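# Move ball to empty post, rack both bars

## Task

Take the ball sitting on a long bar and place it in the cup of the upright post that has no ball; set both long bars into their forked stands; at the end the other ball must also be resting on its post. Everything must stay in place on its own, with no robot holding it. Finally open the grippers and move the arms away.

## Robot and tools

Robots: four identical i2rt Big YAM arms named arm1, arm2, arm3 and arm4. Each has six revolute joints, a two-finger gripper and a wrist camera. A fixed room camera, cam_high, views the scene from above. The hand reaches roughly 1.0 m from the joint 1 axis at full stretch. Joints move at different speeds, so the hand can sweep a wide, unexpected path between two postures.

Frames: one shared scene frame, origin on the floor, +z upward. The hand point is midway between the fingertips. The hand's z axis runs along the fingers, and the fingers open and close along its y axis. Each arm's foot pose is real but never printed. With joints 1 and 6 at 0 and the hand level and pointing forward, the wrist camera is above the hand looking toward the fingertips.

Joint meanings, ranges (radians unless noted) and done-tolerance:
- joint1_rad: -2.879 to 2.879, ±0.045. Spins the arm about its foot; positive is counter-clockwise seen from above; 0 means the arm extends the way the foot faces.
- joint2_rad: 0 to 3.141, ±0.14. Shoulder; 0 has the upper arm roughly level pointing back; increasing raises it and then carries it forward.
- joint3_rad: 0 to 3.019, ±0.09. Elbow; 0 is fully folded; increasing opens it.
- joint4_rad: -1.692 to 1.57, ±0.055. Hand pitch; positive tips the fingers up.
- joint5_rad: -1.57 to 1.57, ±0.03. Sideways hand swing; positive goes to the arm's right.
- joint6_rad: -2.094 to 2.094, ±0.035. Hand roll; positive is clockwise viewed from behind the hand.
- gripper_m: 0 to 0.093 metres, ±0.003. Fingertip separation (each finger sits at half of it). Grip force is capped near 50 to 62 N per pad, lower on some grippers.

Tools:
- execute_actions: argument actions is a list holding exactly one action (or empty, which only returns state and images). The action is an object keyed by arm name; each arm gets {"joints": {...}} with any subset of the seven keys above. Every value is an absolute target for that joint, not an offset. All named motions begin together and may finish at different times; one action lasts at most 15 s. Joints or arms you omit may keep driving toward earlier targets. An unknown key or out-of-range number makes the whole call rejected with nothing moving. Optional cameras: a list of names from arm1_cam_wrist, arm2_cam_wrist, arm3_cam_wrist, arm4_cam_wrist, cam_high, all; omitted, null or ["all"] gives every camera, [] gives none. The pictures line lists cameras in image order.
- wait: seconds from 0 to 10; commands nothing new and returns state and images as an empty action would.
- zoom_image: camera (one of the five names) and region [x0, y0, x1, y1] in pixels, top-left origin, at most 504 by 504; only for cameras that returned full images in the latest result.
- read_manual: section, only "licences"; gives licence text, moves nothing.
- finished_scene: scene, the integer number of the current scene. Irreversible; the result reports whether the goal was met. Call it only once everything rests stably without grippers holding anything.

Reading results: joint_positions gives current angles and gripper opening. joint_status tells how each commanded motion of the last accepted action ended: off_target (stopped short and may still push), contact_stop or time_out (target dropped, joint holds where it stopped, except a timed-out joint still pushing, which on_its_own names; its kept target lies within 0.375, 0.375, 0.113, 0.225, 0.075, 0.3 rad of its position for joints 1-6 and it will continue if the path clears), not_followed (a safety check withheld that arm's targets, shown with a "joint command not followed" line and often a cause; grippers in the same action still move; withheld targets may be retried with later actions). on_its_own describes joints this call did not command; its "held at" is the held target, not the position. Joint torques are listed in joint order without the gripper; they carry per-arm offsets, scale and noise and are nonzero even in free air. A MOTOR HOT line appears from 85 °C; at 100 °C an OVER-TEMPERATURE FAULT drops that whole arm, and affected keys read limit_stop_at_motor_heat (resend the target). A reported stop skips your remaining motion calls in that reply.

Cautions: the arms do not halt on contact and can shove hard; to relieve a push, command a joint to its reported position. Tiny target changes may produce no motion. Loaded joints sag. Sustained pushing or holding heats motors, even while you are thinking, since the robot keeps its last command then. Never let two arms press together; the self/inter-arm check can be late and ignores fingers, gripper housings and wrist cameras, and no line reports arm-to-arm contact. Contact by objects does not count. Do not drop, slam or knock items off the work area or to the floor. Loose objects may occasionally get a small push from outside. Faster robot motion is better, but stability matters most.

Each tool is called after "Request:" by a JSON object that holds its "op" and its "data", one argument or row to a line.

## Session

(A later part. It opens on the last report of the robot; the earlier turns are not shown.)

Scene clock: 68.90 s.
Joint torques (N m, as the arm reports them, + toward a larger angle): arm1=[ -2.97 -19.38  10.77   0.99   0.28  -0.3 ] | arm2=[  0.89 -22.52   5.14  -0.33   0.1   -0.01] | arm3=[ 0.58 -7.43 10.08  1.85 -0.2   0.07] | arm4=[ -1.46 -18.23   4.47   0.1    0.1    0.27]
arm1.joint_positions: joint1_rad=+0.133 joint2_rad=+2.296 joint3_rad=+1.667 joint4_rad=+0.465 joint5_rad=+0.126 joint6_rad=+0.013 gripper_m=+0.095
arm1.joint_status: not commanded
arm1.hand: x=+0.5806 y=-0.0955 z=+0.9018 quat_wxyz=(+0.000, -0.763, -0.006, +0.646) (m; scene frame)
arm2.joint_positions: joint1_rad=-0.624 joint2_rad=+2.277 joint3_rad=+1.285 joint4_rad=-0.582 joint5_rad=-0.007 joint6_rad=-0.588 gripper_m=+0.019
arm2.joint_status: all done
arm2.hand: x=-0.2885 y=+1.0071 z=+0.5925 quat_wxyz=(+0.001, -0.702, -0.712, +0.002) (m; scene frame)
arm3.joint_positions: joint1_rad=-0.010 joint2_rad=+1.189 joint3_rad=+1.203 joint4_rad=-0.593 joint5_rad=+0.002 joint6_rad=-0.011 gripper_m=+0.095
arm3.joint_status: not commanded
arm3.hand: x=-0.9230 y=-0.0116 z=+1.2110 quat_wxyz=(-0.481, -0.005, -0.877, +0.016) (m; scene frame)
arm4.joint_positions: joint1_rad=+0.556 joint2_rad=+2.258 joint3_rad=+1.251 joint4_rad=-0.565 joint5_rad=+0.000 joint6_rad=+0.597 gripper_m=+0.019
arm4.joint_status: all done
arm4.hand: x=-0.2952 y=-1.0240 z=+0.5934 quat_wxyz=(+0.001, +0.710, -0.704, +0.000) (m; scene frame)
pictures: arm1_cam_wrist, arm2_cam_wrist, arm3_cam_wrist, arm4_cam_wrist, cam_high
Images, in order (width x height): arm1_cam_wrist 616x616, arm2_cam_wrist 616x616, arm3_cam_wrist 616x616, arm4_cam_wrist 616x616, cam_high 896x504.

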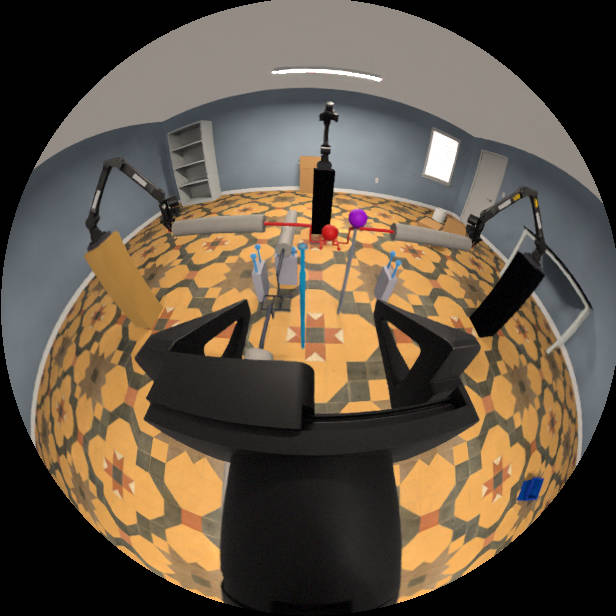

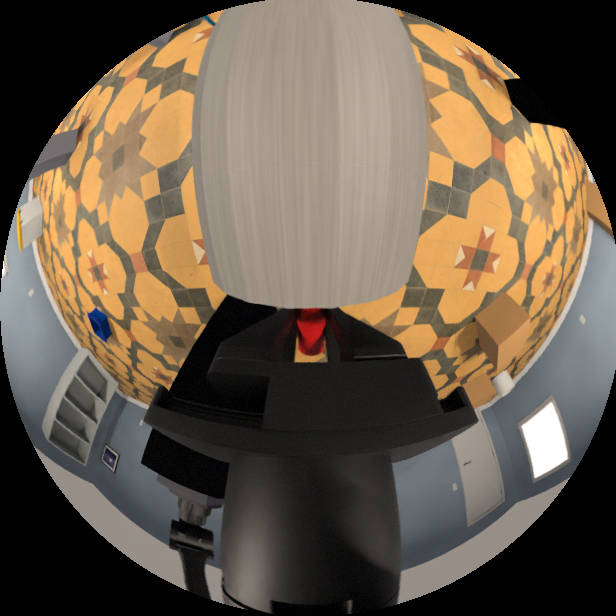

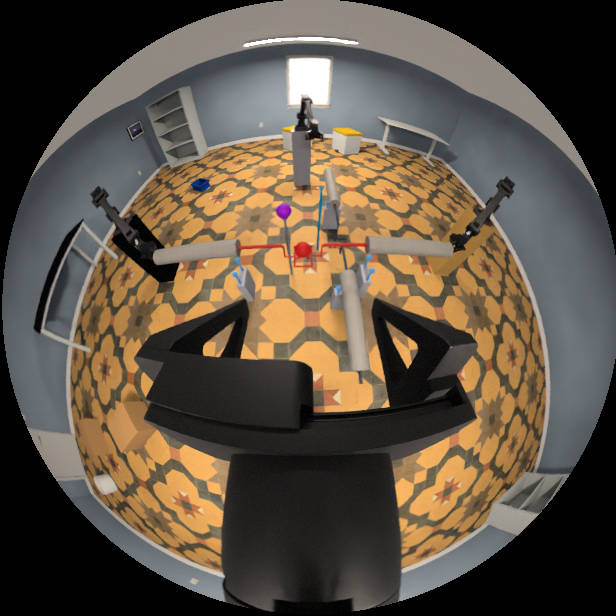

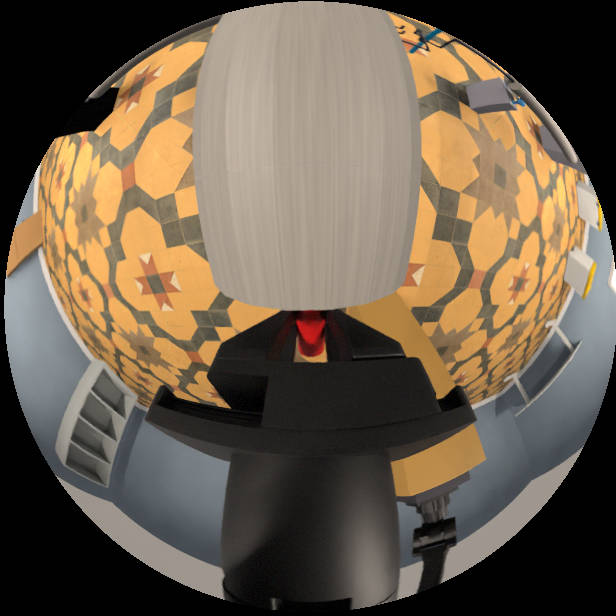

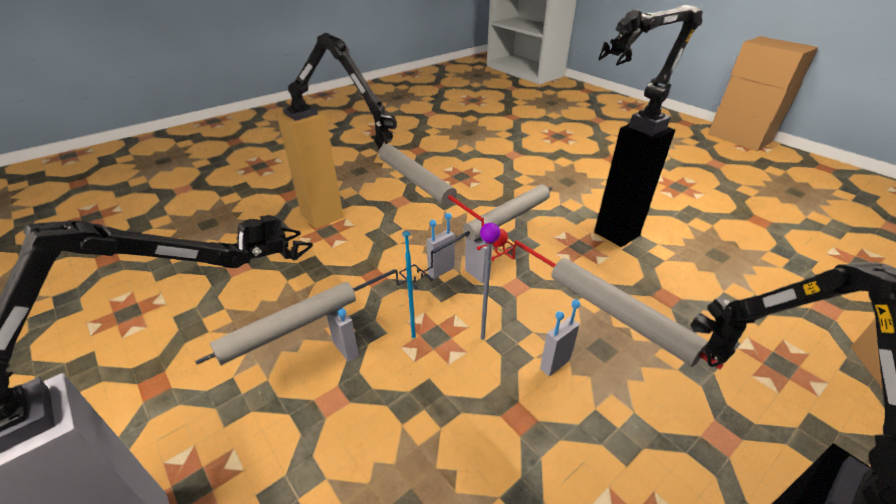

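Request:
{"op": "execute_actions", "data": {
  "actions": [
    {"arm2":{"joints":{"joint2_rad":2.06,"joint3_rad":1.273,"joint4_rad":-0.784}},"arm4":{"joints":{"joint2_rad":2.04,"joint3_rad":1.235,"joint4_rad":-0.766}}}
  ],
  "cameras": []
}}

Request:
{"op": "execute_actions", "data": {
  "actions": [
    {"arm2":{"joints":{"joint2_rad":1.895,"joint3_rad":1.326,"joint4_rad":-1.002}},"arm4":{"joints":{"joint2_rad":1.872,"joint3_rad":1.291,"joint4_rad":-0.99}}}
  ],
  "cameras": []
}}

Request:
{"op": "execute_actions", "data": {
  "actions": [
    {"arm2":{"joints":{"joint1_rad":-0.57,"joint6_rad":-0.525,"joint2_rad":1.985,"joint3_rad":1.545,"joint4_rad":-1.13}},"arm4":{"joints":{"joint1_rad":0.625,"joint6_rad":0.675,"joint2_rad":1.725,"joint3_rad":1.16,"joint4_rad":-1.005}}}
  ],
  "cameras": []
}}

Request:
{"op": "execute_actions", "data": {
  "actions": [
    {"arm2":{"joints":{"joint1_rad":-0.521,"joint6_rad":-0.474,"joint2_rad":2.092,"joint3_rad":1.792,"joint4_rad":-1.271}},"arm4":{"joints":{"joint1_rad":0.707,"joint6_rad":0.757,"joint2_rad":1.579,"joint3_rad":1.039,"joint4_rad":-1.031}}}
  ]
}}

Scene clock: 87.80 s.
Joint torques (N m, as the arm reports them, + toward a larger angle): arm1=[ -2.96 -19.42  10.77   0.99   0.28  -0.3 ] | arm2=[  0.94 -20.87   6.68  -0.17   0.13   0.01] | arm3=[ 0.95 -7.55 10.05  1.82 -0.21  0.07] | arm4=[ -1.98 -17.61   5.7    0.2    0.1    0.22]
arm1.joint_positions: joint1_rad=+0.133 joint2_rad=+2.296 joint3_rad=+1.667 joint4_rad=+0.465 joint5_rad=+0.126 joint6_rad=+0.013 gripper_m=+0.095
arm1.joint_status: not commanded
arm1.hand: x=+0.5806 y=-0.0955 z=+0.9018 quat_wxyz=(+0.000, -0.763, -0.006, +0.646) (m; scene frame)
arm2.joint_positions: joint1_rad=-0.626 joint2_rad=+2.068 joint3_rad=+1.269 joint4_rad=-0.775 joint5_rad=-0.007 joint6_rad=-0.588 gripper_m=+0.019
arm2.joint_status: all done
arm2.hand: x=-0.2881 y=+1.0071 z=+0.6951 quat_wxyz=(+0.001, -0.703, -0.711, +0.002) (m; scene frame)
arm3.joint_positions: joint1_rad=-0.010 joint2_rad=+1.189 joint3_rad=+1.203 joint4_rad=-0.593 joint5_rad=+0.002 joint6_rad=-0.011 gripper_m=+0.095
arm3.joint_status: not commanded
arm3.hand: x=-0.9230 y=-0.0116 z=+1.2110 quat_wxyz=(-0.481, -0.005, -0.877, +0.016) (m; scene frame)
arm4.joint_positions: joint1_rad=+0.556 joint2_rad=+2.052 joint3_rad=+1.236 joint4_rad=-0.760 joint5_rad=+0.000 joint6_rad=+0.598 gripper_m=+0.019
arm4.joint_status: all done
arm4.hand: x=-0.2945 y=-1.0247 z=+0.6924 quat_wxyz=(+0.001, +0.710, -0.704, +0.003) (m; scene frame)
pictures: none
No camera images: the call's "cameras" was empty. Leave "cameras" out to get every camera's image.

Scene clock: 88.93 s.
Joint torques (N m, as the arm reports them, + toward a larger angle): arm1=[ -2.95 -19.39  10.77   0.99   0.28  -0.3 ] | arm2=[  0.77 -18.98   9.49  -1.15   0.44   0.  ] | arm3=[ 0.81 -7.26 10.09  1.84 -0.22  0.05] | arm4=[ -0.35 -15.51   8.96  -1.01  -0.31   0.29]
arm1.joint_positions: joint1_rad=+0.133 joint2_rad=+2.296 joint3_rad=+1.667 joint4_rad=+0.465 joint5_rad=+0.126 joint6_rad=+0.013 gripper_m=+0.095
arm1.joint_status: not commanded
arm1.hand: x=+0.5806 y=-0.0955 z=+0.9018 quat_wxyz=(+0.000, -0.763, -0.006, +0.646) (m; scene frame)
arm2.joint_positions: joint1_rad=-0.623 joint2_rad=+1.896 joint3_rad=+1.300 joint4_rad=-0.969 joint5_rad=-0.017 joint6_rad=-0.588 gripper_m=+0.019
arm2.joint_status: all done
arm2.hand: x=-0.2828 y=+1.0083 z=+0.7909 quat_wxyz=(-0.004, -0.702, -0.712, +0.005) (m; scene frame)
arm3.joint_positions: joint1_rad=-0.010 joint2_rad=+1.189 joint3_rad=+1.203 joint4_rad=-0.593 joint5_rad=+0.002 joint6_rad=-0.011 gripper_m=+0.095
arm3.joint_status: not commanded
arm3.hand: x=-0.9230 y=-0.0116 z=+1.2110 quat_wxyz=(-0.481, -0.005, -0.877, +0.016) (m; scene frame)
arm4.joint_positions: joint1_rad=+0.544 joint2_rad=+1.882 joint3_rad=+1.261 joint4_rad=-0.959 joint5_rad=+0.009 joint6_rad=+0.588 gripper_m=+0.019
arm4.joint_status: all done
arm4.hand: x=-0.2844 y=-1.0259 z=+0.7842 quat_wxyz=(-0.003, +0.709, -0.705, +0.005) (m; scene frame)
pictures: none
No camera images: the call's "cameras" was empty. Leave "cameras" out to get every camera's image.

Scene clock: 89.93 s.
Joint torques (N m, as the arm reports them, + toward a larger angle): arm1=[ -2.98 -19.4   10.77   1.     0.28  -0.31] | arm2=[  0.41 -22.72  11.3   -1.31   0.19   0.05] | arm3=[ 0.97 -7.17  9.99  1.84 -0.19  0.06] | arm4=[ -1.54 -15.61   6.83  -0.23  -0.04   0.19]
arm1.joint_positions: joint1_rad=+0.133 joint2_rad=+2.296 joint3_rad=+1.667 joint4_rad=+0.465 joint5_rad=+0.126 joint6_rad=+0.013 gripper_m=+0.095
arm1.joint_status: not commanded
arm1.hand: x=+0.5806 y=-0.0955 z=+0.9018 quat_wxyz=(+0.000, -0.763, -0.006, +0.646) (m; scene frame)
arm2.joint_positions: joint1_rad=-0.559 joint2_rad=+2.000 joint3_rad=+1.500 joint4_rad=-1.097 joint5_rad=-0.009 joint6_rad=-0.523 gripper_m=+0.019
arm2.joint_status: all done
arm2.hand: x=-0.2770 y=+0.9521 z=+0.8014 quat_wxyz=(+0.004, -0.703, -0.712, -0.010) (m; scene frame)
arm3.joint_positions: joint1_rad=-0.010 joint2_rad=+1.189 joint3_rad=+1.203 joint4_rad=-0.593 joint5_rad=+0.002 joint6_rad=-0.011 gripper_m=+0.095
arm3.joint_status: not commanded
arm3.hand: x=-0.9230 y=-0.0116 z=+1.2110 quat_wxyz=(-0.481, -0.005, -0.877, +0.016) (m; scene frame)
arm4.joint_positions: joint1_rad=+0.622 joint2_rad=+1.746 joint3_rad=+1.159 joint4_rad=-0.992 joint5_rad=+0.003 joint6_rad=+0.664 gripper_m=+0.019
arm4.joint_status: all done
arm4.hand: x=-0.2922 y=-1.0810 z=+0.8164 quat_wxyz=(+0.000, +0.710, -0.704, +0.004) (m; scene frame)
pictures: none
No camera images: the call's "cameras" was empty. Leave "cameras" out to get every camera's image.

Scene clock: 90.83 s.
Joint torques (N m, as the arm reports them, + toward a larger angle): arm1=[ -2.91 -19.39  10.77   0.99   0.28  -0.31] | arm2=[  0.1  -24.27  12.4   -1.51   0.21   0.05] | arm3=[ 1.22 -7.29  9.99  1.85 -0.19  0.04] | arm4=[ -0.97 -12.97   7.06  -0.22   0.04   0.22]
arm1.joint_positions: joint1_rad=+0.133 joint2_rad=+2.296 joint3_rad=+1.667 joint4_rad=+0.465 joint5_rad=+0.126 joint6_rad=+0.013 gripper_m=+0.095
arm1.joint_status: not commanded
arm1.hand: x=+0.5806 y=-0.0955 z=+0.9018 quat_wxyz=(+0.000, -0.763, -0.006, +0.646) (m; scene frame)
arm2.joint_positions: joint1_rad=-0.509 joint2_rad=+2.100 joint3_rad=+1.737 joint4_rad=-1.236 joint5_rad=-0.010 joint6_rad=-0.473 gripper_m=+0.019
arm2.joint_status: all done
arm2.hand: x=-0.2746 y=+0.8923 z=+0.8250 quat_wxyz=(+0.004, -0.702, -0.712, -0.011) (m; scene frame)
arm3.joint_positions: joint1_rad=-0.010 joint2_rad=+1.189 joint3_rad=+1.203 joint4_rad=-0.593 joint5_rad=+0.002 joint6_rad=-0.011 gripper_m=+0.095
arm3.joint_status: not commanded
arm3.hand: x=-0.9230 y=-0.0116 z=+1.2110 quat_wxyz=(-0.481, -0.005, -0.877, +0.016) (m; scene frame)
arm4.joint_positions: joint1_rad=+0.702 joint2_rad=+1.598 joint3_rad=+1.037 joint4_rad=-1.017 joint5_rad=+0.003 joint6_rad=+0.744 gripper_m=+0.019
arm4.joint_status: all done
arm4.hand: x=-0.2875 y=-1.1414 z=+0.8403 quat_wxyz=(+0.000, +0.710, -0.704, +0.003) (m; scene frame)
pictures: arm1_cam_wrist, arm2_cam_wrist, arm3_cam_wrist, arm4_cam_wrist, cam_high
Images, in order (width x height): arm1_cam_wrist 616x616, arm2_cam_wrist 616x616, arm3_cam_wrist 616x616, arm4_cam_wrist 616x616, cam_high 896x504.

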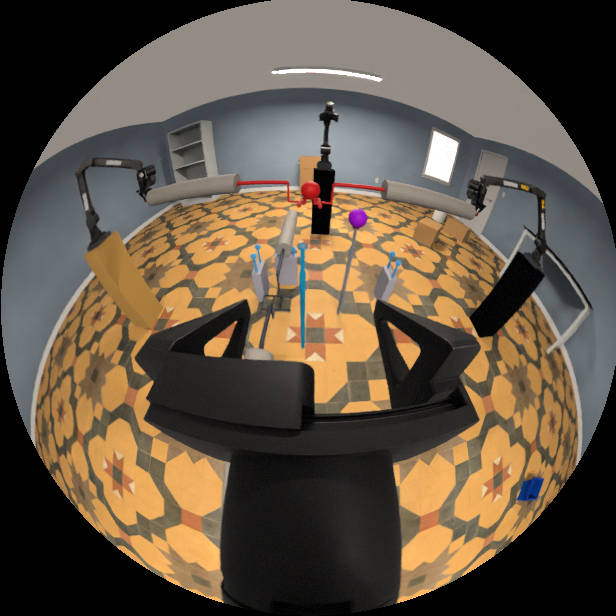

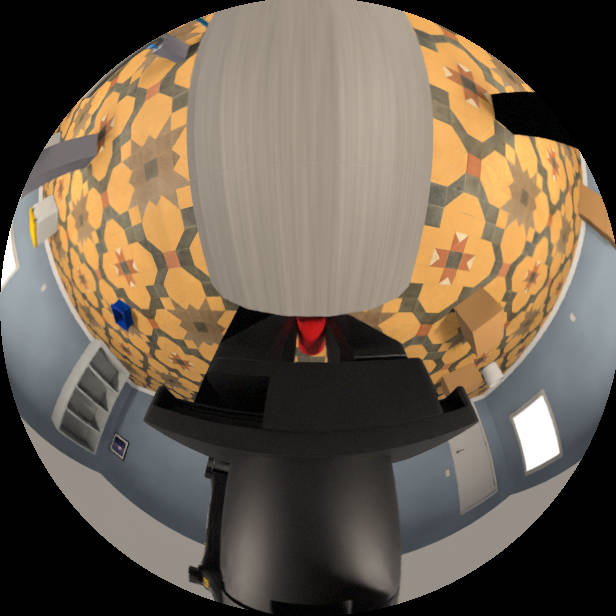

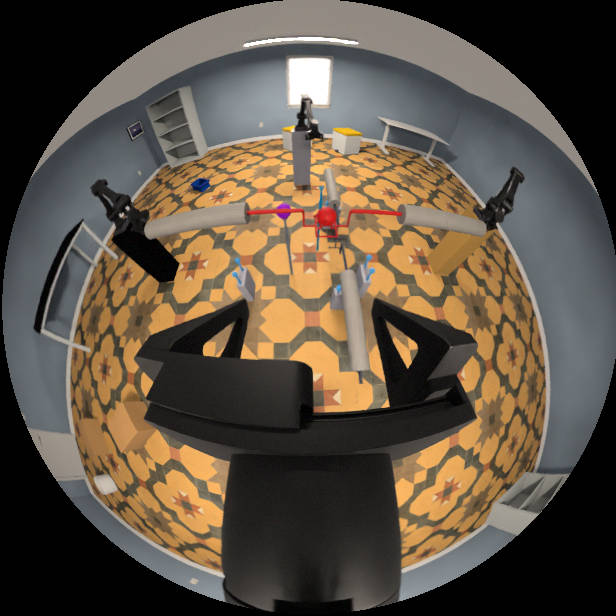

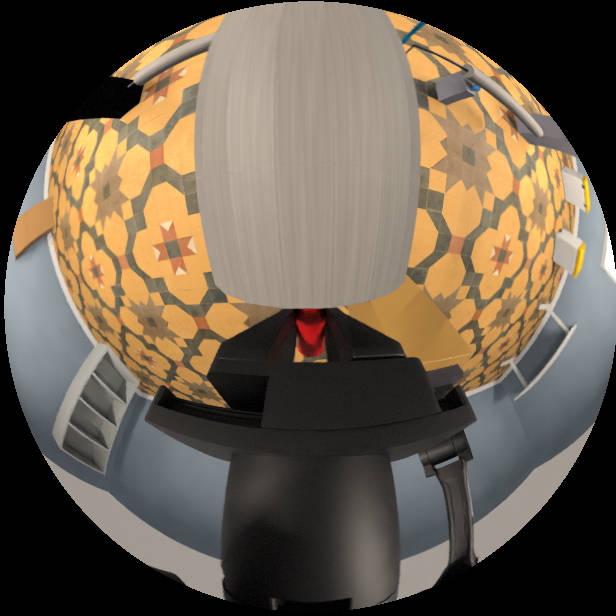

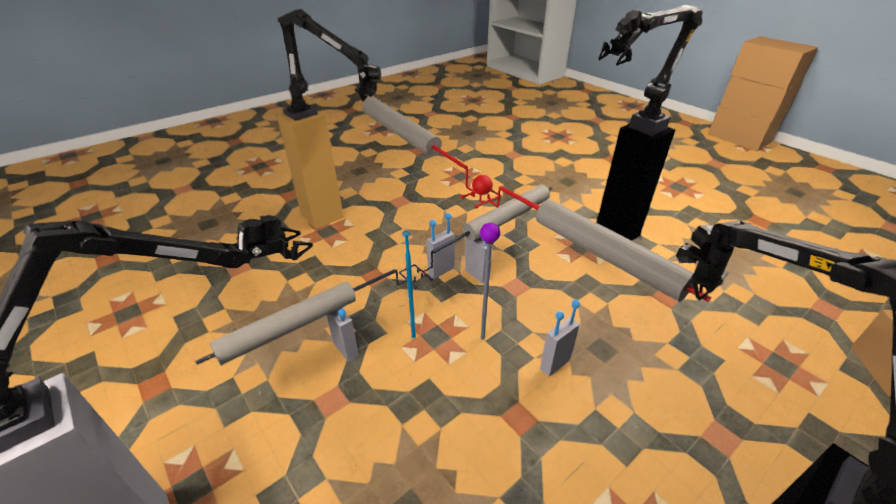

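Request:
{"op": "execute_actions", "data": {
  "actions": [
    {"arm2":{"joints":{"joint1_rad":-0.403,"joint6_rad":-0.356,"joint2_rad":2.0,"joint3_rad":1.665,"joint4_rad":-1.215}},"arm4":{"joints":{"joint1_rad":0.55,"joint6_rad":0.6,"joint2_rad":1.457,"joint3_rad":0.9,"joint4_rad":-1.014}}}
  ],
  "cameras": []
}}

Request:
{"op": "execute_actions", "data": {
  "actions": [
    {"arm2":{"joints":{"joint1_rad":-0.273,"joint6_rad":-0.226,"joint2_rad":1.94,"joint3_rad":1.573,"joint4_rad":-1.181}},"arm4":{"joints":{"joint1_rad":0.351,"joint6_rad":0.401,"joint2_rad":1.356,"joint3_rad":0.798,"joint4_rad":-1.013}}}
  ],
  "cameras": ["cam_high"]
}}

Request:
{"op": "execute_actions", "data": {
  "actions": [
    {"arm2":{"joints":{"joint1_rad":-0.126,"joint6_rad":-0.079,"joint2_rad":1.91,"joint3_rad":1.525,"joint4_rad":-1.164}},"arm4":{"joints":{"joint1_rad":0.096,"joint6_rad":0.146,"joint2_rad":1.293,"joint3_rad":0.74,"joint4_rad":-1.018}}}
  ],
  "cameras": []
}}

Request:
{"op": "execute_actions", "data": {
  "actions": [
    {"arm2":{"joints":{"joint1_rad":0.032,"joint6_rad":0.079}},"arm4":{"joints":{"joint1_rad":-0.196,"joint6_rad":-0.146}}}
  ],
  "cameras": []
}}

Request:
{"op": "execute_actions", "data": {
  "actions": [
    {"arm2":{"joints":{"joint1_rad":0.179,"joint6_rad":0.226,"joint2_rad":1.95,"joint3_rad":1.6,"joint4_rad":-1.19}},"arm4":{"joints":{"joint1_rad":-0.451,"joint6_rad":-0.401,"joint2_rad":1.356,"joint3_rad":0.82,"joint4_rad":-1.013}}}
  ]
}}

Scene clock: 108.43 s.
Joint torques (N m, as the arm reports them, + toward a larger angle): arm1=[ -2.94 -19.39  10.77   0.99   0.28  -0.31] | arm2=[ -0.02 -27.11   9.45  -0.33   0.19   0.07] | arm3=[ 1.17 -7.28  9.97  1.88 -0.19  0.06] | arm4=[ -1.5  -11.38   7.89   0.33   0.08   0.23]
arm1.joint_positions: joint1_rad=+0.133 joint2_rad=+2.296 joint3_rad=+1.667 joint4_rad=+0.465 joint5_rad=+0.126 joint6_rad=+0.013 gripper_m=+0.095
arm1.joint_status: not commanded
arm1.hand: x=+0.5806 y=-0.0955 z=+0.9018 quat_wxyz=(+0.000, -0.763, -0.006, +0.646) (m; scene frame)
arm2.joint_positions: joint1_rad=-0.390 joint2_rad=+2.049 joint3_rad=+1.649 joint4_rad=-1.204 joint5_rad=-0.009 joint6_rad=-0.357 gripper_m=+0.019
arm2.joint_status: all done
arm2.hand: x=-0.1991 y=+0.8840 z=+0.8238 quat_wxyz=(+0.008, -0.701, -0.713, -0.013) (m; scene frame)
arm3.joint_positions: joint1_rad=-0.010 joint2_rad=+1.189 joint3_rad=+1.203 joint4_rad=-0.593 joint5_rad=+0.002 joint6_rad=-0.011 gripper_m=+0.095
arm3.joint_status: not commanded
arm3.hand: x=-0.9230 y=-0.0116 z=+1.2110 quat_wxyz=(-0.481, -0.005, -0.877, +0.016) (m; scene frame)
arm4.joint_positions: joint1_rad=+0.545 joint2_rad=+1.474 joint3_rad=+0.887 joint4_rad=-1.012 joint5_rad=+0.001 joint6_rad=+0.588 gripper_m=+0.019
arm4.joint_status: all done
arm4.hand: x=-0.2034 y=-1.1485 z=+0.8384 quat_wxyz=(+0.003, +0.710, -0.704, +0.014) (m; scene frame)
pictures: none
No camera images: the call's "cameras" was empty. Leave "cameras" out to get every camera's image.

Scene clock: 109.43 s.
Joint torques (N m, as the arm reports them, + toward a larger angle): arm1=[ -2.95 -19.38  10.77   0.99   0.28  -0.3 ] | arm2=[ -0.06 -25.01   9.13  -0.32   0.19   0.05] | arm3=[ 0.81 -7.11 10.08  1.83 -0.22  0.07] | arm4=[-1.19 -9.51  7.72  0.02  0.05  0.21]
arm1.joint_positions: joint1_rad=+0.133 joint2_rad=+2.296 joint3_rad=+1.667 joint4_rad=+0.465 joint5_rad=+0.126 joint6_rad=+0.013 gripper_m=+0.095
arm1.joint_status: not commanded
arm1.hand: x=+0.5806 y=-0.0955 z=+0.9018 quat_wxyz=(+0.000, -0.763, -0.006, +0.646) (m; scene frame)
arm2.joint_positions: joint1_rad=-0.259 joint2_rad=+1.982 joint3_rad=+1.560 joint4_rad=-1.170 joint5_rad=-0.008 joint6_rad=-0.224 gripper_m=+0.019
arm2.joint_status: all done
arm2.hand: x=-0.1193 y=+0.8837 z=+0.8299 quat_wxyz=(+0.007, -0.702, -0.712, -0.007) (m; scene frame)
arm3.joint_positions: joint1_rad=-0.010 joint2_rad=+1.189 joint3_rad=+1.203 joint4_rad=-0.593 joint5_rad=+0.002 joint6_rad=-0.011 gripper_m=+0.095
arm3.joint_status: not commanded
arm3.hand: x=-0.9230 y=-0.0116 z=+1.2110 quat_wxyz=(-0.481, -0.005, -0.877, +0.016) (m; scene frame)
arm4.joint_positions: joint1_rad=+0.348 joint2_rad=+1.370 joint3_rad=+0.788 joint4_rad=-1.006 joint5_rad=+0.001 joint6_rad=+0.391 gripper_m=+0.019
arm4.joint_status: all done
arm4.hand: x=-0.1264 y=-1.1479 z=+0.8411 quat_wxyz=(+0.004, +0.710, -0.705, +0.008) (m; scene frame)
pictures: cam_high
Images, in order (width x height): cam_high 896x504.

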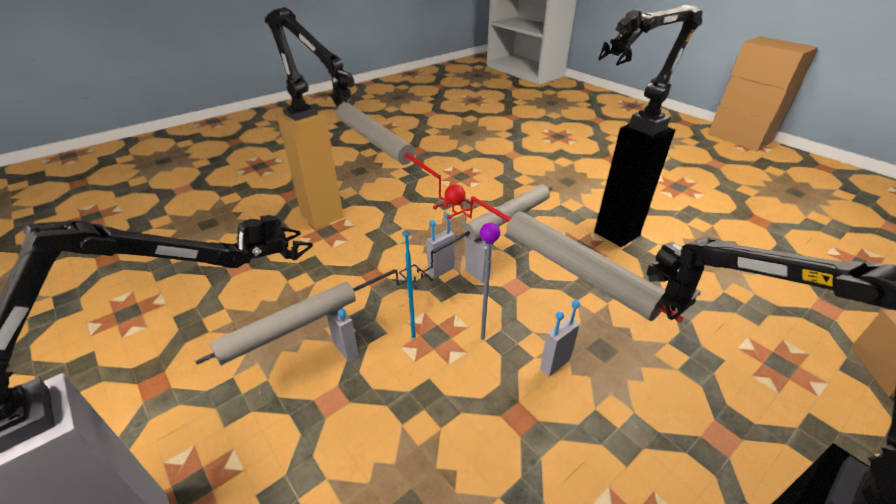

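Scene clock: 110.50 s.
Joint torques (N m, as the arm reports them, + toward a larger angle): arm1=[ -2.94 -19.4   10.77   0.99   0.28  -0.31] | arm2=[  0.26 -25.43   8.91  -0.62   0.16   0.03] | arm3=[ 1.07 -7.15 10.1   1.8  -0.18  0.06] | arm4=[-1.93 -8.85  7.37 -0.06  0.15  0.2 ]
arm1.joint_positions: joint1_rad=+0.133 joint2_rad=+2.296 joint3_rad=+1.667 joint4_rad=+0.465 joint5_rad=+0.126 joint6_rad=+0.013 gripper_m=+0.095
arm1.joint_status: not commanded
arm1.hand: x=+0.5806 y=-0.0955 z=+0.9018 quat_wxyz=(+0.000, -0.763, -0.006, +0.646) (m; scene frame)
arm2.joint_positions: joint1_rad=-0.114 joint2_rad=+1.958 joint3_rad=+1.514 joint4_rad=-1.147 joint5_rad=-0.007 joint6_rad=-0.078 gripper_m=+0.019
arm2.joint_status: all done
arm2.hand: x=-0.0355 y=+0.8832 z=+0.8266 quat_wxyz=(+0.008, -0.703, -0.711, -0.006) (m; scene frame)
arm3.joint_positions: joint1_rad=-0.010 joint2_rad=+1.189 joint3_rad=+1.203 joint4_rad=-0.593 joint5_rad=+0.002 joint6_rad=-0.011 gripper_m=+0.095
arm3.joint_status: not commanded
arm3.hand: x=-0.9230 y=-0.0116 z=+1.2110 quat_wxyz=(-0.481, -0.005, -0.877, +0.016) (m; scene frame)
arm4.joint_positions: joint1_rad=+0.095 joint2_rad=+1.310 joint3_rad=+0.733 joint4_rad=-1.007 joint5_rad=-0.001 joint6_rad=+0.138 gripper_m=+0.019
arm4.joint_status: all done
arm4.hand: x=-0.0439 y=-1.1466 z=+0.8414 quat_wxyz=(+0.005, +0.710, -0.705, +0.005) (m; scene frame)
pictures: none
No camera images: the call's "cameras" was empty. Leave "cameras" out to get every camera's image.

Scene clock: 111.60 s.
Joint torques (N m, as the arm reports them, + toward a larger angle): arm1=[ -2.96 -19.4   10.77   0.99   0.28  -0.31] | arm2=[  0.42 -24.83   9.17  -1.     0.11   0.11] | arm3=[ 0.86 -7.52 10.03  1.89 -0.19  0.05] | arm4=[-1.53 -9.72  7.52 -0.04  0.28  0.19]
arm1.joint_positions: joint1_rad=+0.133 joint2_rad=+2.296 joint3_rad=+1.667 joint4_rad=+0.465 joint5_rad=+0.126 joint6_rad=+0.013 gripper_m=+0.095
arm1.joint_status: not commanded
arm1.hand: x=+0.5806 y=-0.0955 z=+0.9018 quat_wxyz=(+0.000, -0.763, -0.006, +0.646) (m; scene frame)
arm2.joint_positions: joint1_rad=+0.042 joint2_rad=+1.956 joint3_rad=+1.511 joint4_rad=-1.138 joint5_rad=-0.005 joint6_rad=+0.079 gripper_m=+0.019
arm2.joint_status: all done
arm2.hand: x=+0.0527 y=+0.8835 z=+0.8253 quat_wxyz=(+0.007, -0.703, -0.711, -0.002) (m; scene frame)
arm3.joint_positions: joint1_rad=-0.010 joint2_rad=+1.189 joint3_rad=+1.203 joint4_rad=-0.593 joint5_rad=+0.002 joint6_rad=-0.011 gripper_m=+0.095
arm3.joint_status: not commanded
arm3.hand: x=-0.9230 y=-0.0116 z=+1.2110 quat_wxyz=(-0.481, -0.005, -0.877, +0.016) (m; scene frame)
arm4.joint_positions: joint1_rad=-0.195 joint2_rad=+1.310 joint3_rad=+0.733 joint4_rad=-1.003 joint5_rad=-0.004 joint6_rad=-0.153 gripper_m=+0.019
arm4.joint_status: all done
arm4.hand: x=+0.0440 y=-1.1457 z=+0.8413 quat_wxyz=(+0.006, +0.710, -0.704, +0.001) (m; scene frame)
pictures: none
No camera images: the call's "cameras" was empty. Leave "cameras" out to get every camera's image.

Scene clock: 112.67 s.
Joint torques (N m, as the arm reports them, + toward a larger angle): arm1=[ -2.93 -19.43  10.77   1.     0.28  -0.31] | arm2=[  0.67 -21.77  11.5   -1.03   0.05   0.1 ] | arm3=[ 1.09 -7.57 10.05  1.88 -0.19  0.08] | arm4=[-2.51 -9.9   9.11 -0.44  0.45  0.13]
arm1.joint_positions: joint1_rad=+0.133 joint2_rad=+2.296 joint3_rad=+1.667 joint4_rad=+0.465 joint5_rad=+0.126 joint6_rad=+0.013 gripper_m=+0.095
arm1.joint_status: not commanded
arm1.hand: x=+0.5806 y=-0.0955 z=+0.9018 quat_wxyz=(+0.000, -0.763, -0.006, +0.646) (m; scene frame)
arm2.joint_positions: joint1_rad=+0.185 joint2_rad=+1.957 joint3_rad=+1.558 joint4_rad=-1.161 joint5_rad=-0.003 joint6_rad=+0.222 gripper_m=+0.019
arm2.joint_status: all done
arm2.hand: x=+0.1360 y=+0.8837 z=+0.8404 quat_wxyz=(-0.001, -0.703, -0.711, +0.006) (m; scene frame)
arm3.joint_positions: joint1_rad=-0.010 joint2_rad=+1.189 joint3_rad=+1.203 joint4_rad=-0.593 joint5_rad=+0.002 joint6_rad=-0.011 gripper_m=+0.095
arm3.joint_status: not commanded
arm3.hand: x=-0.9230 y=-0.0116 z=+1.2110 quat_wxyz=(-0.481, -0.005, -0.877, +0.016) (m; scene frame)
arm4.joint_positions: joint1_rad=-0.446 joint2_rad=+1.370 joint3_rad=+0.789 joint4_rad=-0.996 joint5_rad=-0.009 joint6_rad=-0.406 gripper_m=+0.019
arm4.joint_status: all done
arm4.hand: x=+0.1267 y=-1.1443 z=+0.8414 quat_wxyz=(+0.005, +0.711, -0.704, -0.003) (m; scene frame)
pictures: arm1_cam_wrist, arm2_cam_wrist, arm3_cam_wrist, arm4_cam_wrist, cam_high
Images, in order (width x height): arm1_cam_wrist 616x616, arm2_cam_wrist 616x616, arm3_cam_wrist 616x616, arm4_cam_wrist 616x616, cam_high 896x504.

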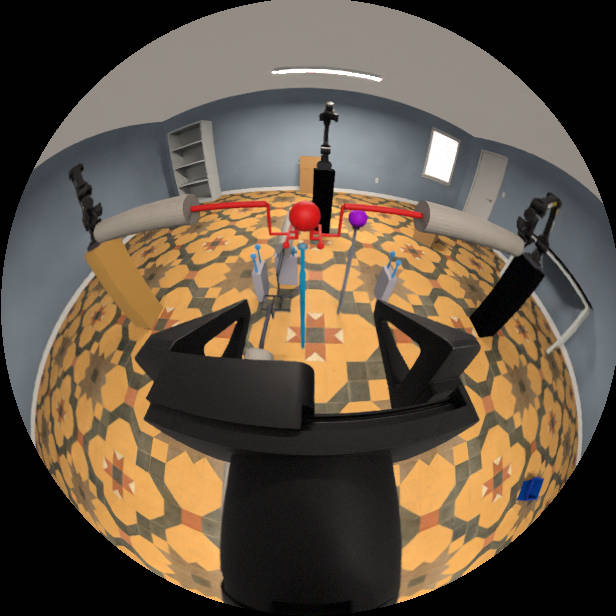

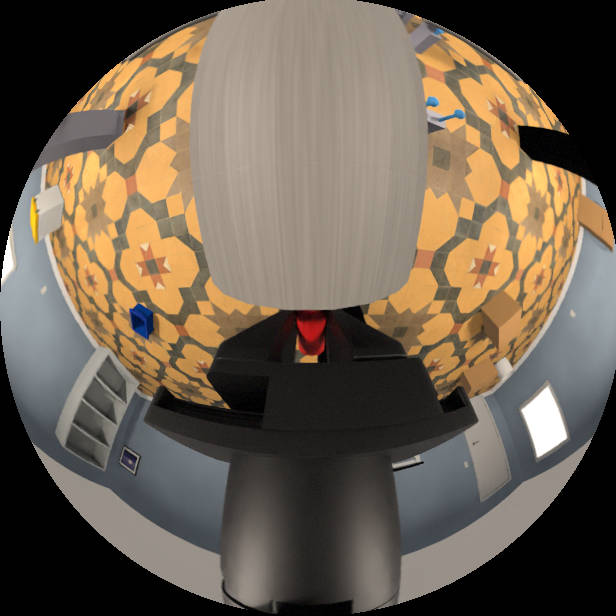

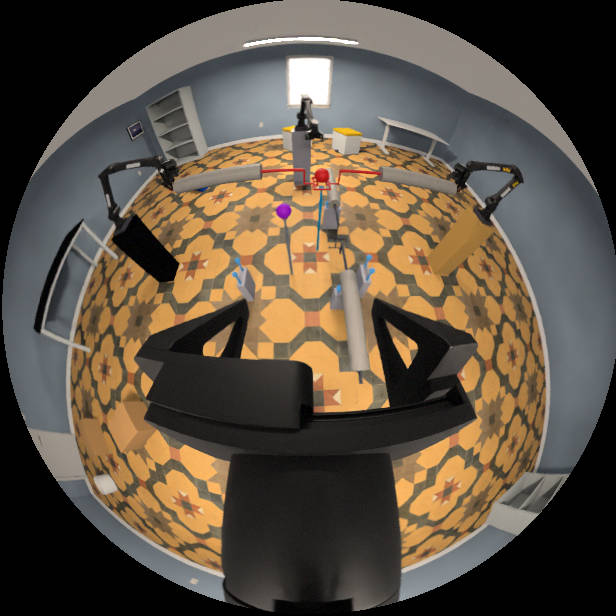

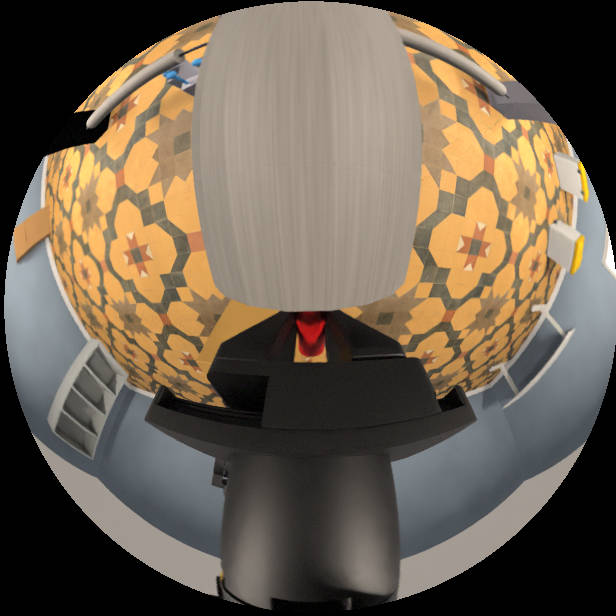

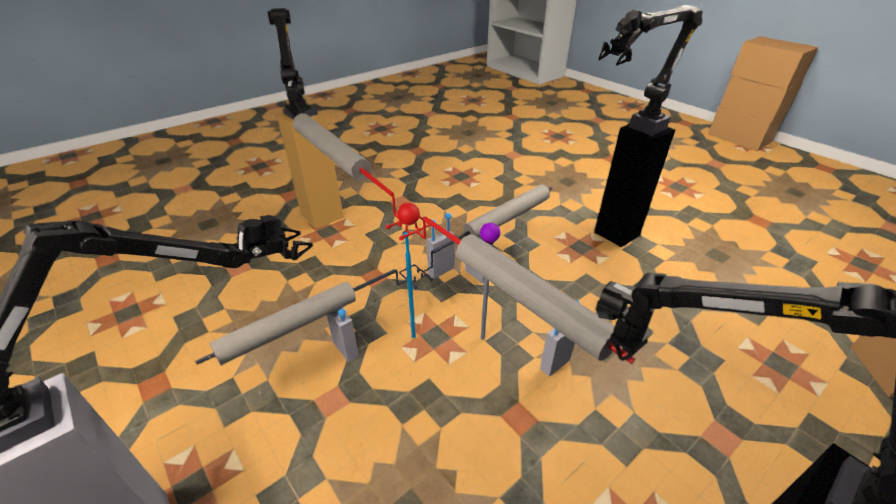

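Request:
{"op": "execute_actions", "data": {
  "actions": [
    {"arm2":{"joints":{"joint2_rad":2.026,"joint3_rad":1.575,"joint4_rad":-1.098}},"arm4":{"joints":{"joint1_rad":-0.49,"joint6_rad":-0.435,"joint2_rad":1.441,"joint3_rad":0.745,"joint4_rad":-0.868}}}
  ],
  "cameras": ["cam_high","arm1_cam_wrist"]
}}

Request:
{"op": "zoom_image", "data": {
  "camera": "cam_high",
  "region": [360, 180, 460, 280]
}}

Request:
{"op": "zoom_image", "data": {
  "camera": "arm1_cam_wrist",
  "region": [255, 190, 355, 290]
}}

Scene clock: 122.37 s.
Joint torques (N m, as the arm reports them, + toward a larger angle): arm1=[ -2.95 -19.39  10.76   0.99   0.28  -0.3 ] | arm2=[  0.49 -24.23   9.18  -0.05   0.06   0.15] | arm3=[ 0.86 -7.22 10.05  1.79 -0.2   0.07] | arm4=[ -2.23 -10.86   6.65   0.56   0.36   0.25]
arm1.joint_positions: joint1_rad=+0.133 joint2_rad=+2.296 joint3_rad=+1.667 joint4_rad=+0.465 joint5_rad=+0.126 joint6_rad=+0.013 gripper_m=+0.095
arm1.joint_status: not commanded
arm1.hand: x=+0.5806 y=-0.0955 z=+0.9018 quat_wxyz=(+0.000, -0.763, -0.006, +0.646) (m; scene frame)
arm2.joint_positions: joint1_rad=+0.185 joint2_rad=+2.052 joint3_rad=+1.558 joint4_rad=-1.092 joint5_rad=-0.003 joint6_rad=+0.219 gripper_m=+0.019
arm2.joint_status: all done
arm2.hand: x=+0.1372 y=+0.8762 z=+0.7865 quat_wxyz=(+0.010, -0.701, -0.713, -0.001) (m; scene frame)
arm3.joint_positions: joint1_rad=-0.010 joint2_rad=+1.189 joint3_rad=+1.203 joint4_rad=-0.593 joint5_rad=+0.002 joint6_rad=-0.011 gripper_m=+0.095
arm3.joint_status: not commanded
arm3.hand: x=-0.9230 y=-0.0116 z=+1.2110 quat_wxyz=(-0.481, -0.005, -0.877, +0.016) (m; scene frame)
arm4.joint_positions: joint1_rad=-0.482 joint2_rad=+1.462 joint3_rad=+0.741 joint4_rad=-0.874 joint5_rad=-0.006 joint6_rad=-0.446 gripper_m=+0.019
arm4.joint_status: all done
arm4.hand: x=+0.1373 y=-1.1507 z=+0.7979 quat_wxyz=(+0.013, +0.712, -0.702, +0.001) (m; scene frame)
pictures: arm1_cam_wrist, cam_high
Images, in order (width x height): arm1_cam_wrist 616x616, cam_high 896x504.

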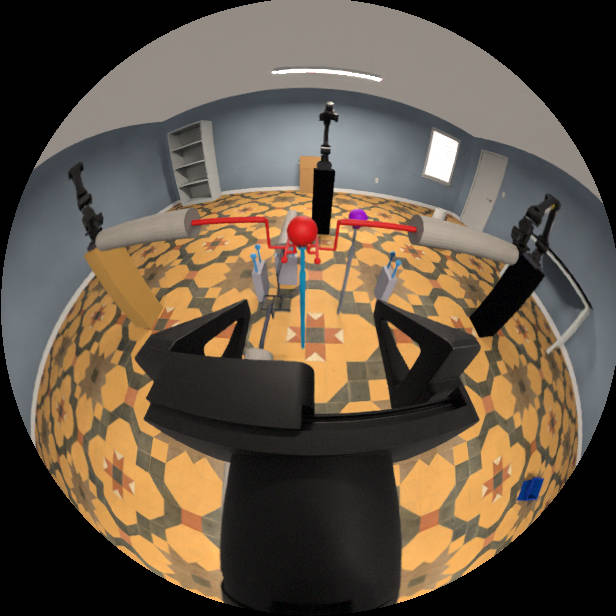

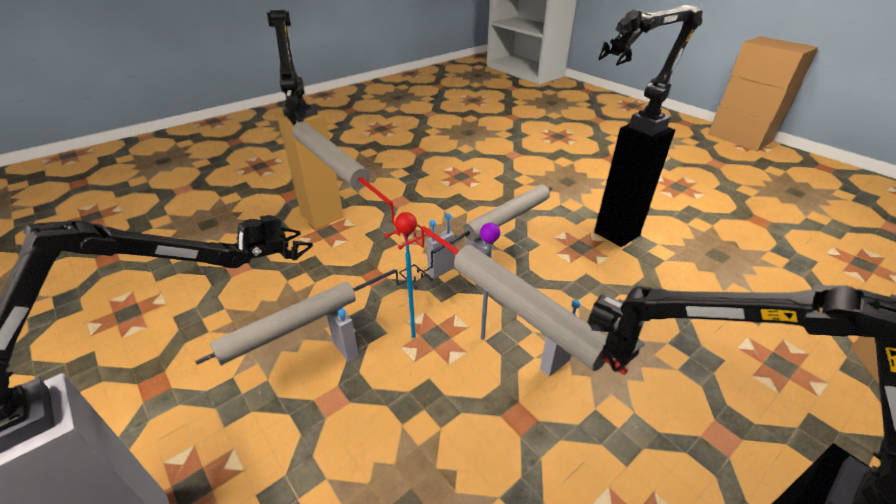

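Region (360, 180, 460, 280) of cam_high's 896x504 image, scaled by 5.040, with more detail than that image has.

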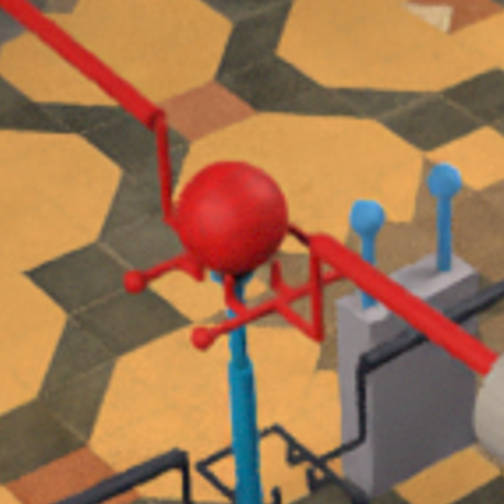

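Region (255, 190, 355, 290) of arm1_cam_wrist's 616x616 image, scaled by 5.040, with more detail than that image has.

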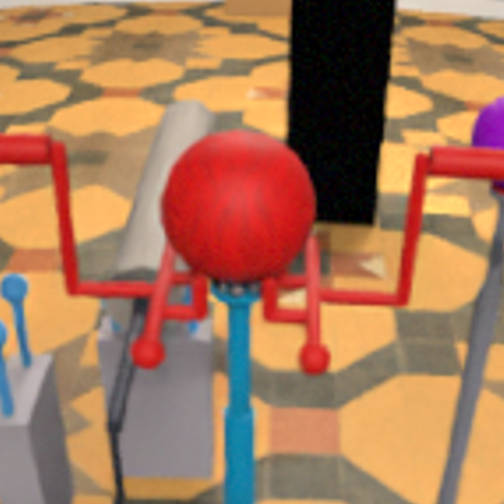

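Request:
{"op": "execute_actions", "data": {
  "actions": [
    {"arm2":{"joints":{"joint2_rad":2.07,"joint3_rad":1.54,"joint4_rad":-1.025}},"arm4":{"joints":{"joint2_rad":1.522,"joint3_rad":0.709,"joint4_rad":-0.751}}}
  ],
  "cameras": ["arm1_cam_wrist"]
}}

Request:
{"op": "execute_actions", "data": {
  "actions": [
    {"arm2":{"joints":{"joint2_rad":2.128,"joint3_rad":1.518,"joint4_rad":-0.945}},"arm4":{"joints":{"joint2_rad":1.628,"joint3_rad":0.68,"joint4_rad":-0.616}}}
  ],
  "cameras": ["cam_high","arm1_cam_wrist"]
}}

Request:
{"op": "zoom_image", "data": {
  "camera": "arm1_cam_wrist",
  "region": [255, 200, 355, 300]
}}

Scene clock: 131.20 s.
Joint torques (N m, as the arm reports them, + toward a larger angle): arm1=[ -2.94 -19.42  10.77   0.99   0.28  -0.31] | arm2=[  0.63 -22.7    8.38   0.4    0.04   0.14] | arm3=[ 0.83 -7.71 10.02  1.84 -0.22  0.04] | arm4=[ -2.29 -10.53   5.95   0.92   0.39   0.23]
arm1.joint_positions: joint1_rad=+0.133 joint2_rad=+2.296 joint3_rad=+1.667 joint4_rad=+0.465 joint5_rad=+0.126 joint6_rad=+0.013 gripper_m=+0.095
arm1.joint_status: not commanded
arm1.hand: x=+0.5806 y=-0.0955 z=+0.9018 quat_wxyz=(+0.000, -0.763, -0.006, +0.646) (m; scene frame)
arm2.joint_positions: joint1_rad=+0.185 joint2_rad=+2.076 joint3_rad=+1.530 joint4_rad=-1.030 joint5_rad=-0.003 joint6_rad=+0.219 gripper_m=+0.019
arm2.joint_status: all done
arm2.hand: x=+0.1368 y=+0.8765 z=+0.7632 quat_wxyz=(+0.006, -0.701, -0.713, +0.001) (m; scene frame)
arm3.joint_positions: joint1_rad=-0.010 joint2_rad=+1.189 joint3_rad=+1.203 joint4_rad=-0.593 joint5_rad=+0.002 joint6_rad=-0.011 gripper_m=+0.095
arm3.joint_status: not commanded
arm3.hand: x=-0.9230 y=-0.0116 z=+1.2110 quat_wxyz=(-0.481, -0.005, -0.877, +0.016) (m; scene frame)
arm4.joint_positions: joint1_rad=-0.482 joint2_rad=+1.538 joint3_rad=+0.708 joint4_rad=-0.759 joint5_rad=-0.006 joint6_rad=-0.446 gripper_m=+0.019
arm4.joint_status: all done
arm4.hand: x=+0.1378 y=-1.1499 z=+0.7649 quat_wxyz=(+0.011, +0.712, -0.702, +0.000) (m; scene frame)
pictures: arm1_cam_wrist
Images, in order (width x height): arm1_cam_wrist 616x616.

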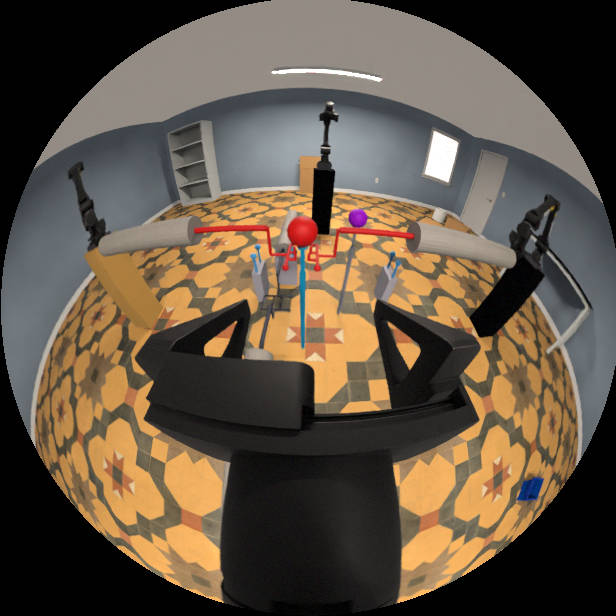

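Scene clock: 132.07 s.
Joint torques (N m, as the arm reports them, + toward a larger angle): arm1=[ -2.93 -19.39  10.77   0.99   0.28  -0.31] | arm2=[  0.84 -23.56   7.8    0.15   0.04   0.16] | arm3=[ 0.82 -7.4  10.1   1.81 -0.21  0.07] | arm4=[ -1.95 -11.53   4.63   0.84   0.33   0.2 ]
arm1.joint_positions: joint1_rad=+0.133 joint2_rad=+2.296 joint3_rad=+1.667 joint4_rad=+0.465 joint5_rad=+0.126 joint6_rad=+0.013 gripper_m=+0.095
arm1.joint_status: not commanded
arm1.hand: x=+0.5806 y=-0.0955 z=+0.9018 quat_wxyz=(+0.000, -0.763, -0.006, +0.646) (m; scene frame)
arm2.joint_positions: joint1_rad=+0.185 joint2_rad=+2.144 joint3_rad=+1.509 joint4_rad=-0.945 joint5_rad=-0.003 joint6_rad=+0.219 gripper_m=+0.019
arm2.joint_status: all done
arm2.hand: x=+0.1362 y=+0.8769 z=+0.7178 quat_wxyz=(+0.008, -0.701, -0.713, +0.000) (m; scene frame)
arm3.joint_positions: joint1_rad=-0.010 joint2_rad=+1.189 joint3_rad=+1.203 joint4_rad=-0.593 joint5_rad=+0.002 joint6_rad=-0.011 gripper_m=+0.095
arm3.joint_status: not commanded
arm3.hand: x=-0.9230 y=-0.0116 z=+1.2110 quat_wxyz=(-0.481, -0.005, -0.877, +0.016) (m; scene frame)
arm4.joint_positions: joint1_rad=-0.482 joint2_rad=+1.646 joint3_rad=+0.680 joint4_rad=-0.623 joint5_rad=-0.005 joint6_rad=-0.446 gripper_m=+0.019
arm4.joint_status: all done
arm4.hand: x=+0.1379 y=-1.1497 z=+0.7244 quat_wxyz=(+0.011, +0.712, -0.702, +0.000) (m; scene frame)
pictures: arm1_cam_wrist, cam_high
Images, in order (width x height): arm1_cam_wrist 616x616, cam_high 896x504.

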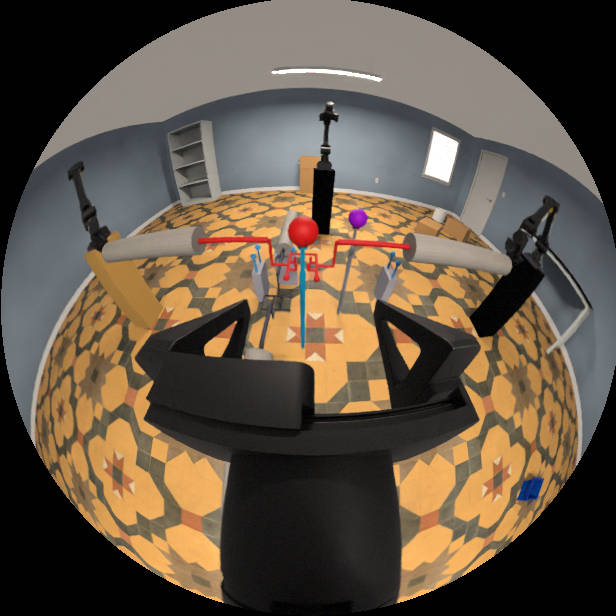

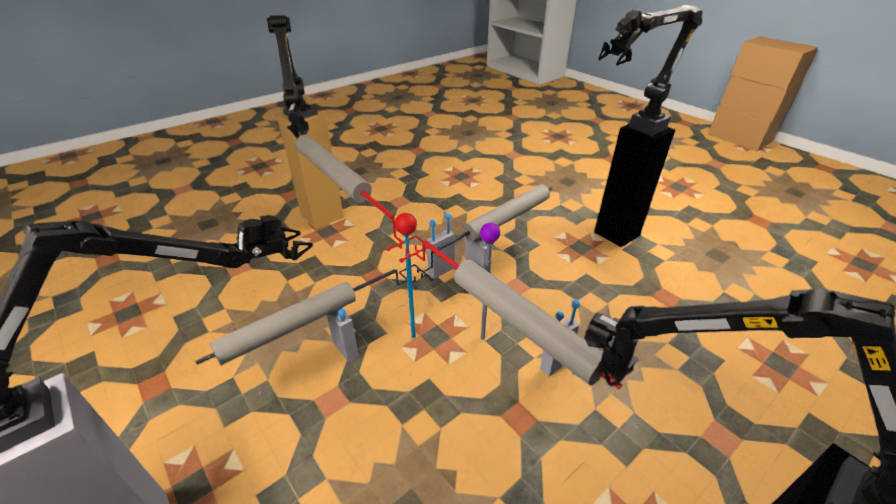

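Region (255, 200, 355, 300) of arm1_cam_wrist's 616x616 image, scaled by 5.040, with more detail than that image has.

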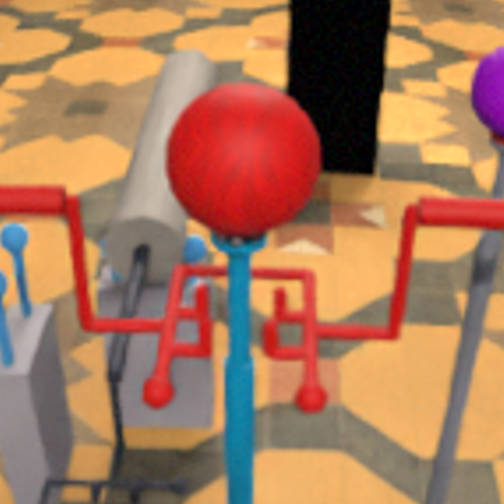

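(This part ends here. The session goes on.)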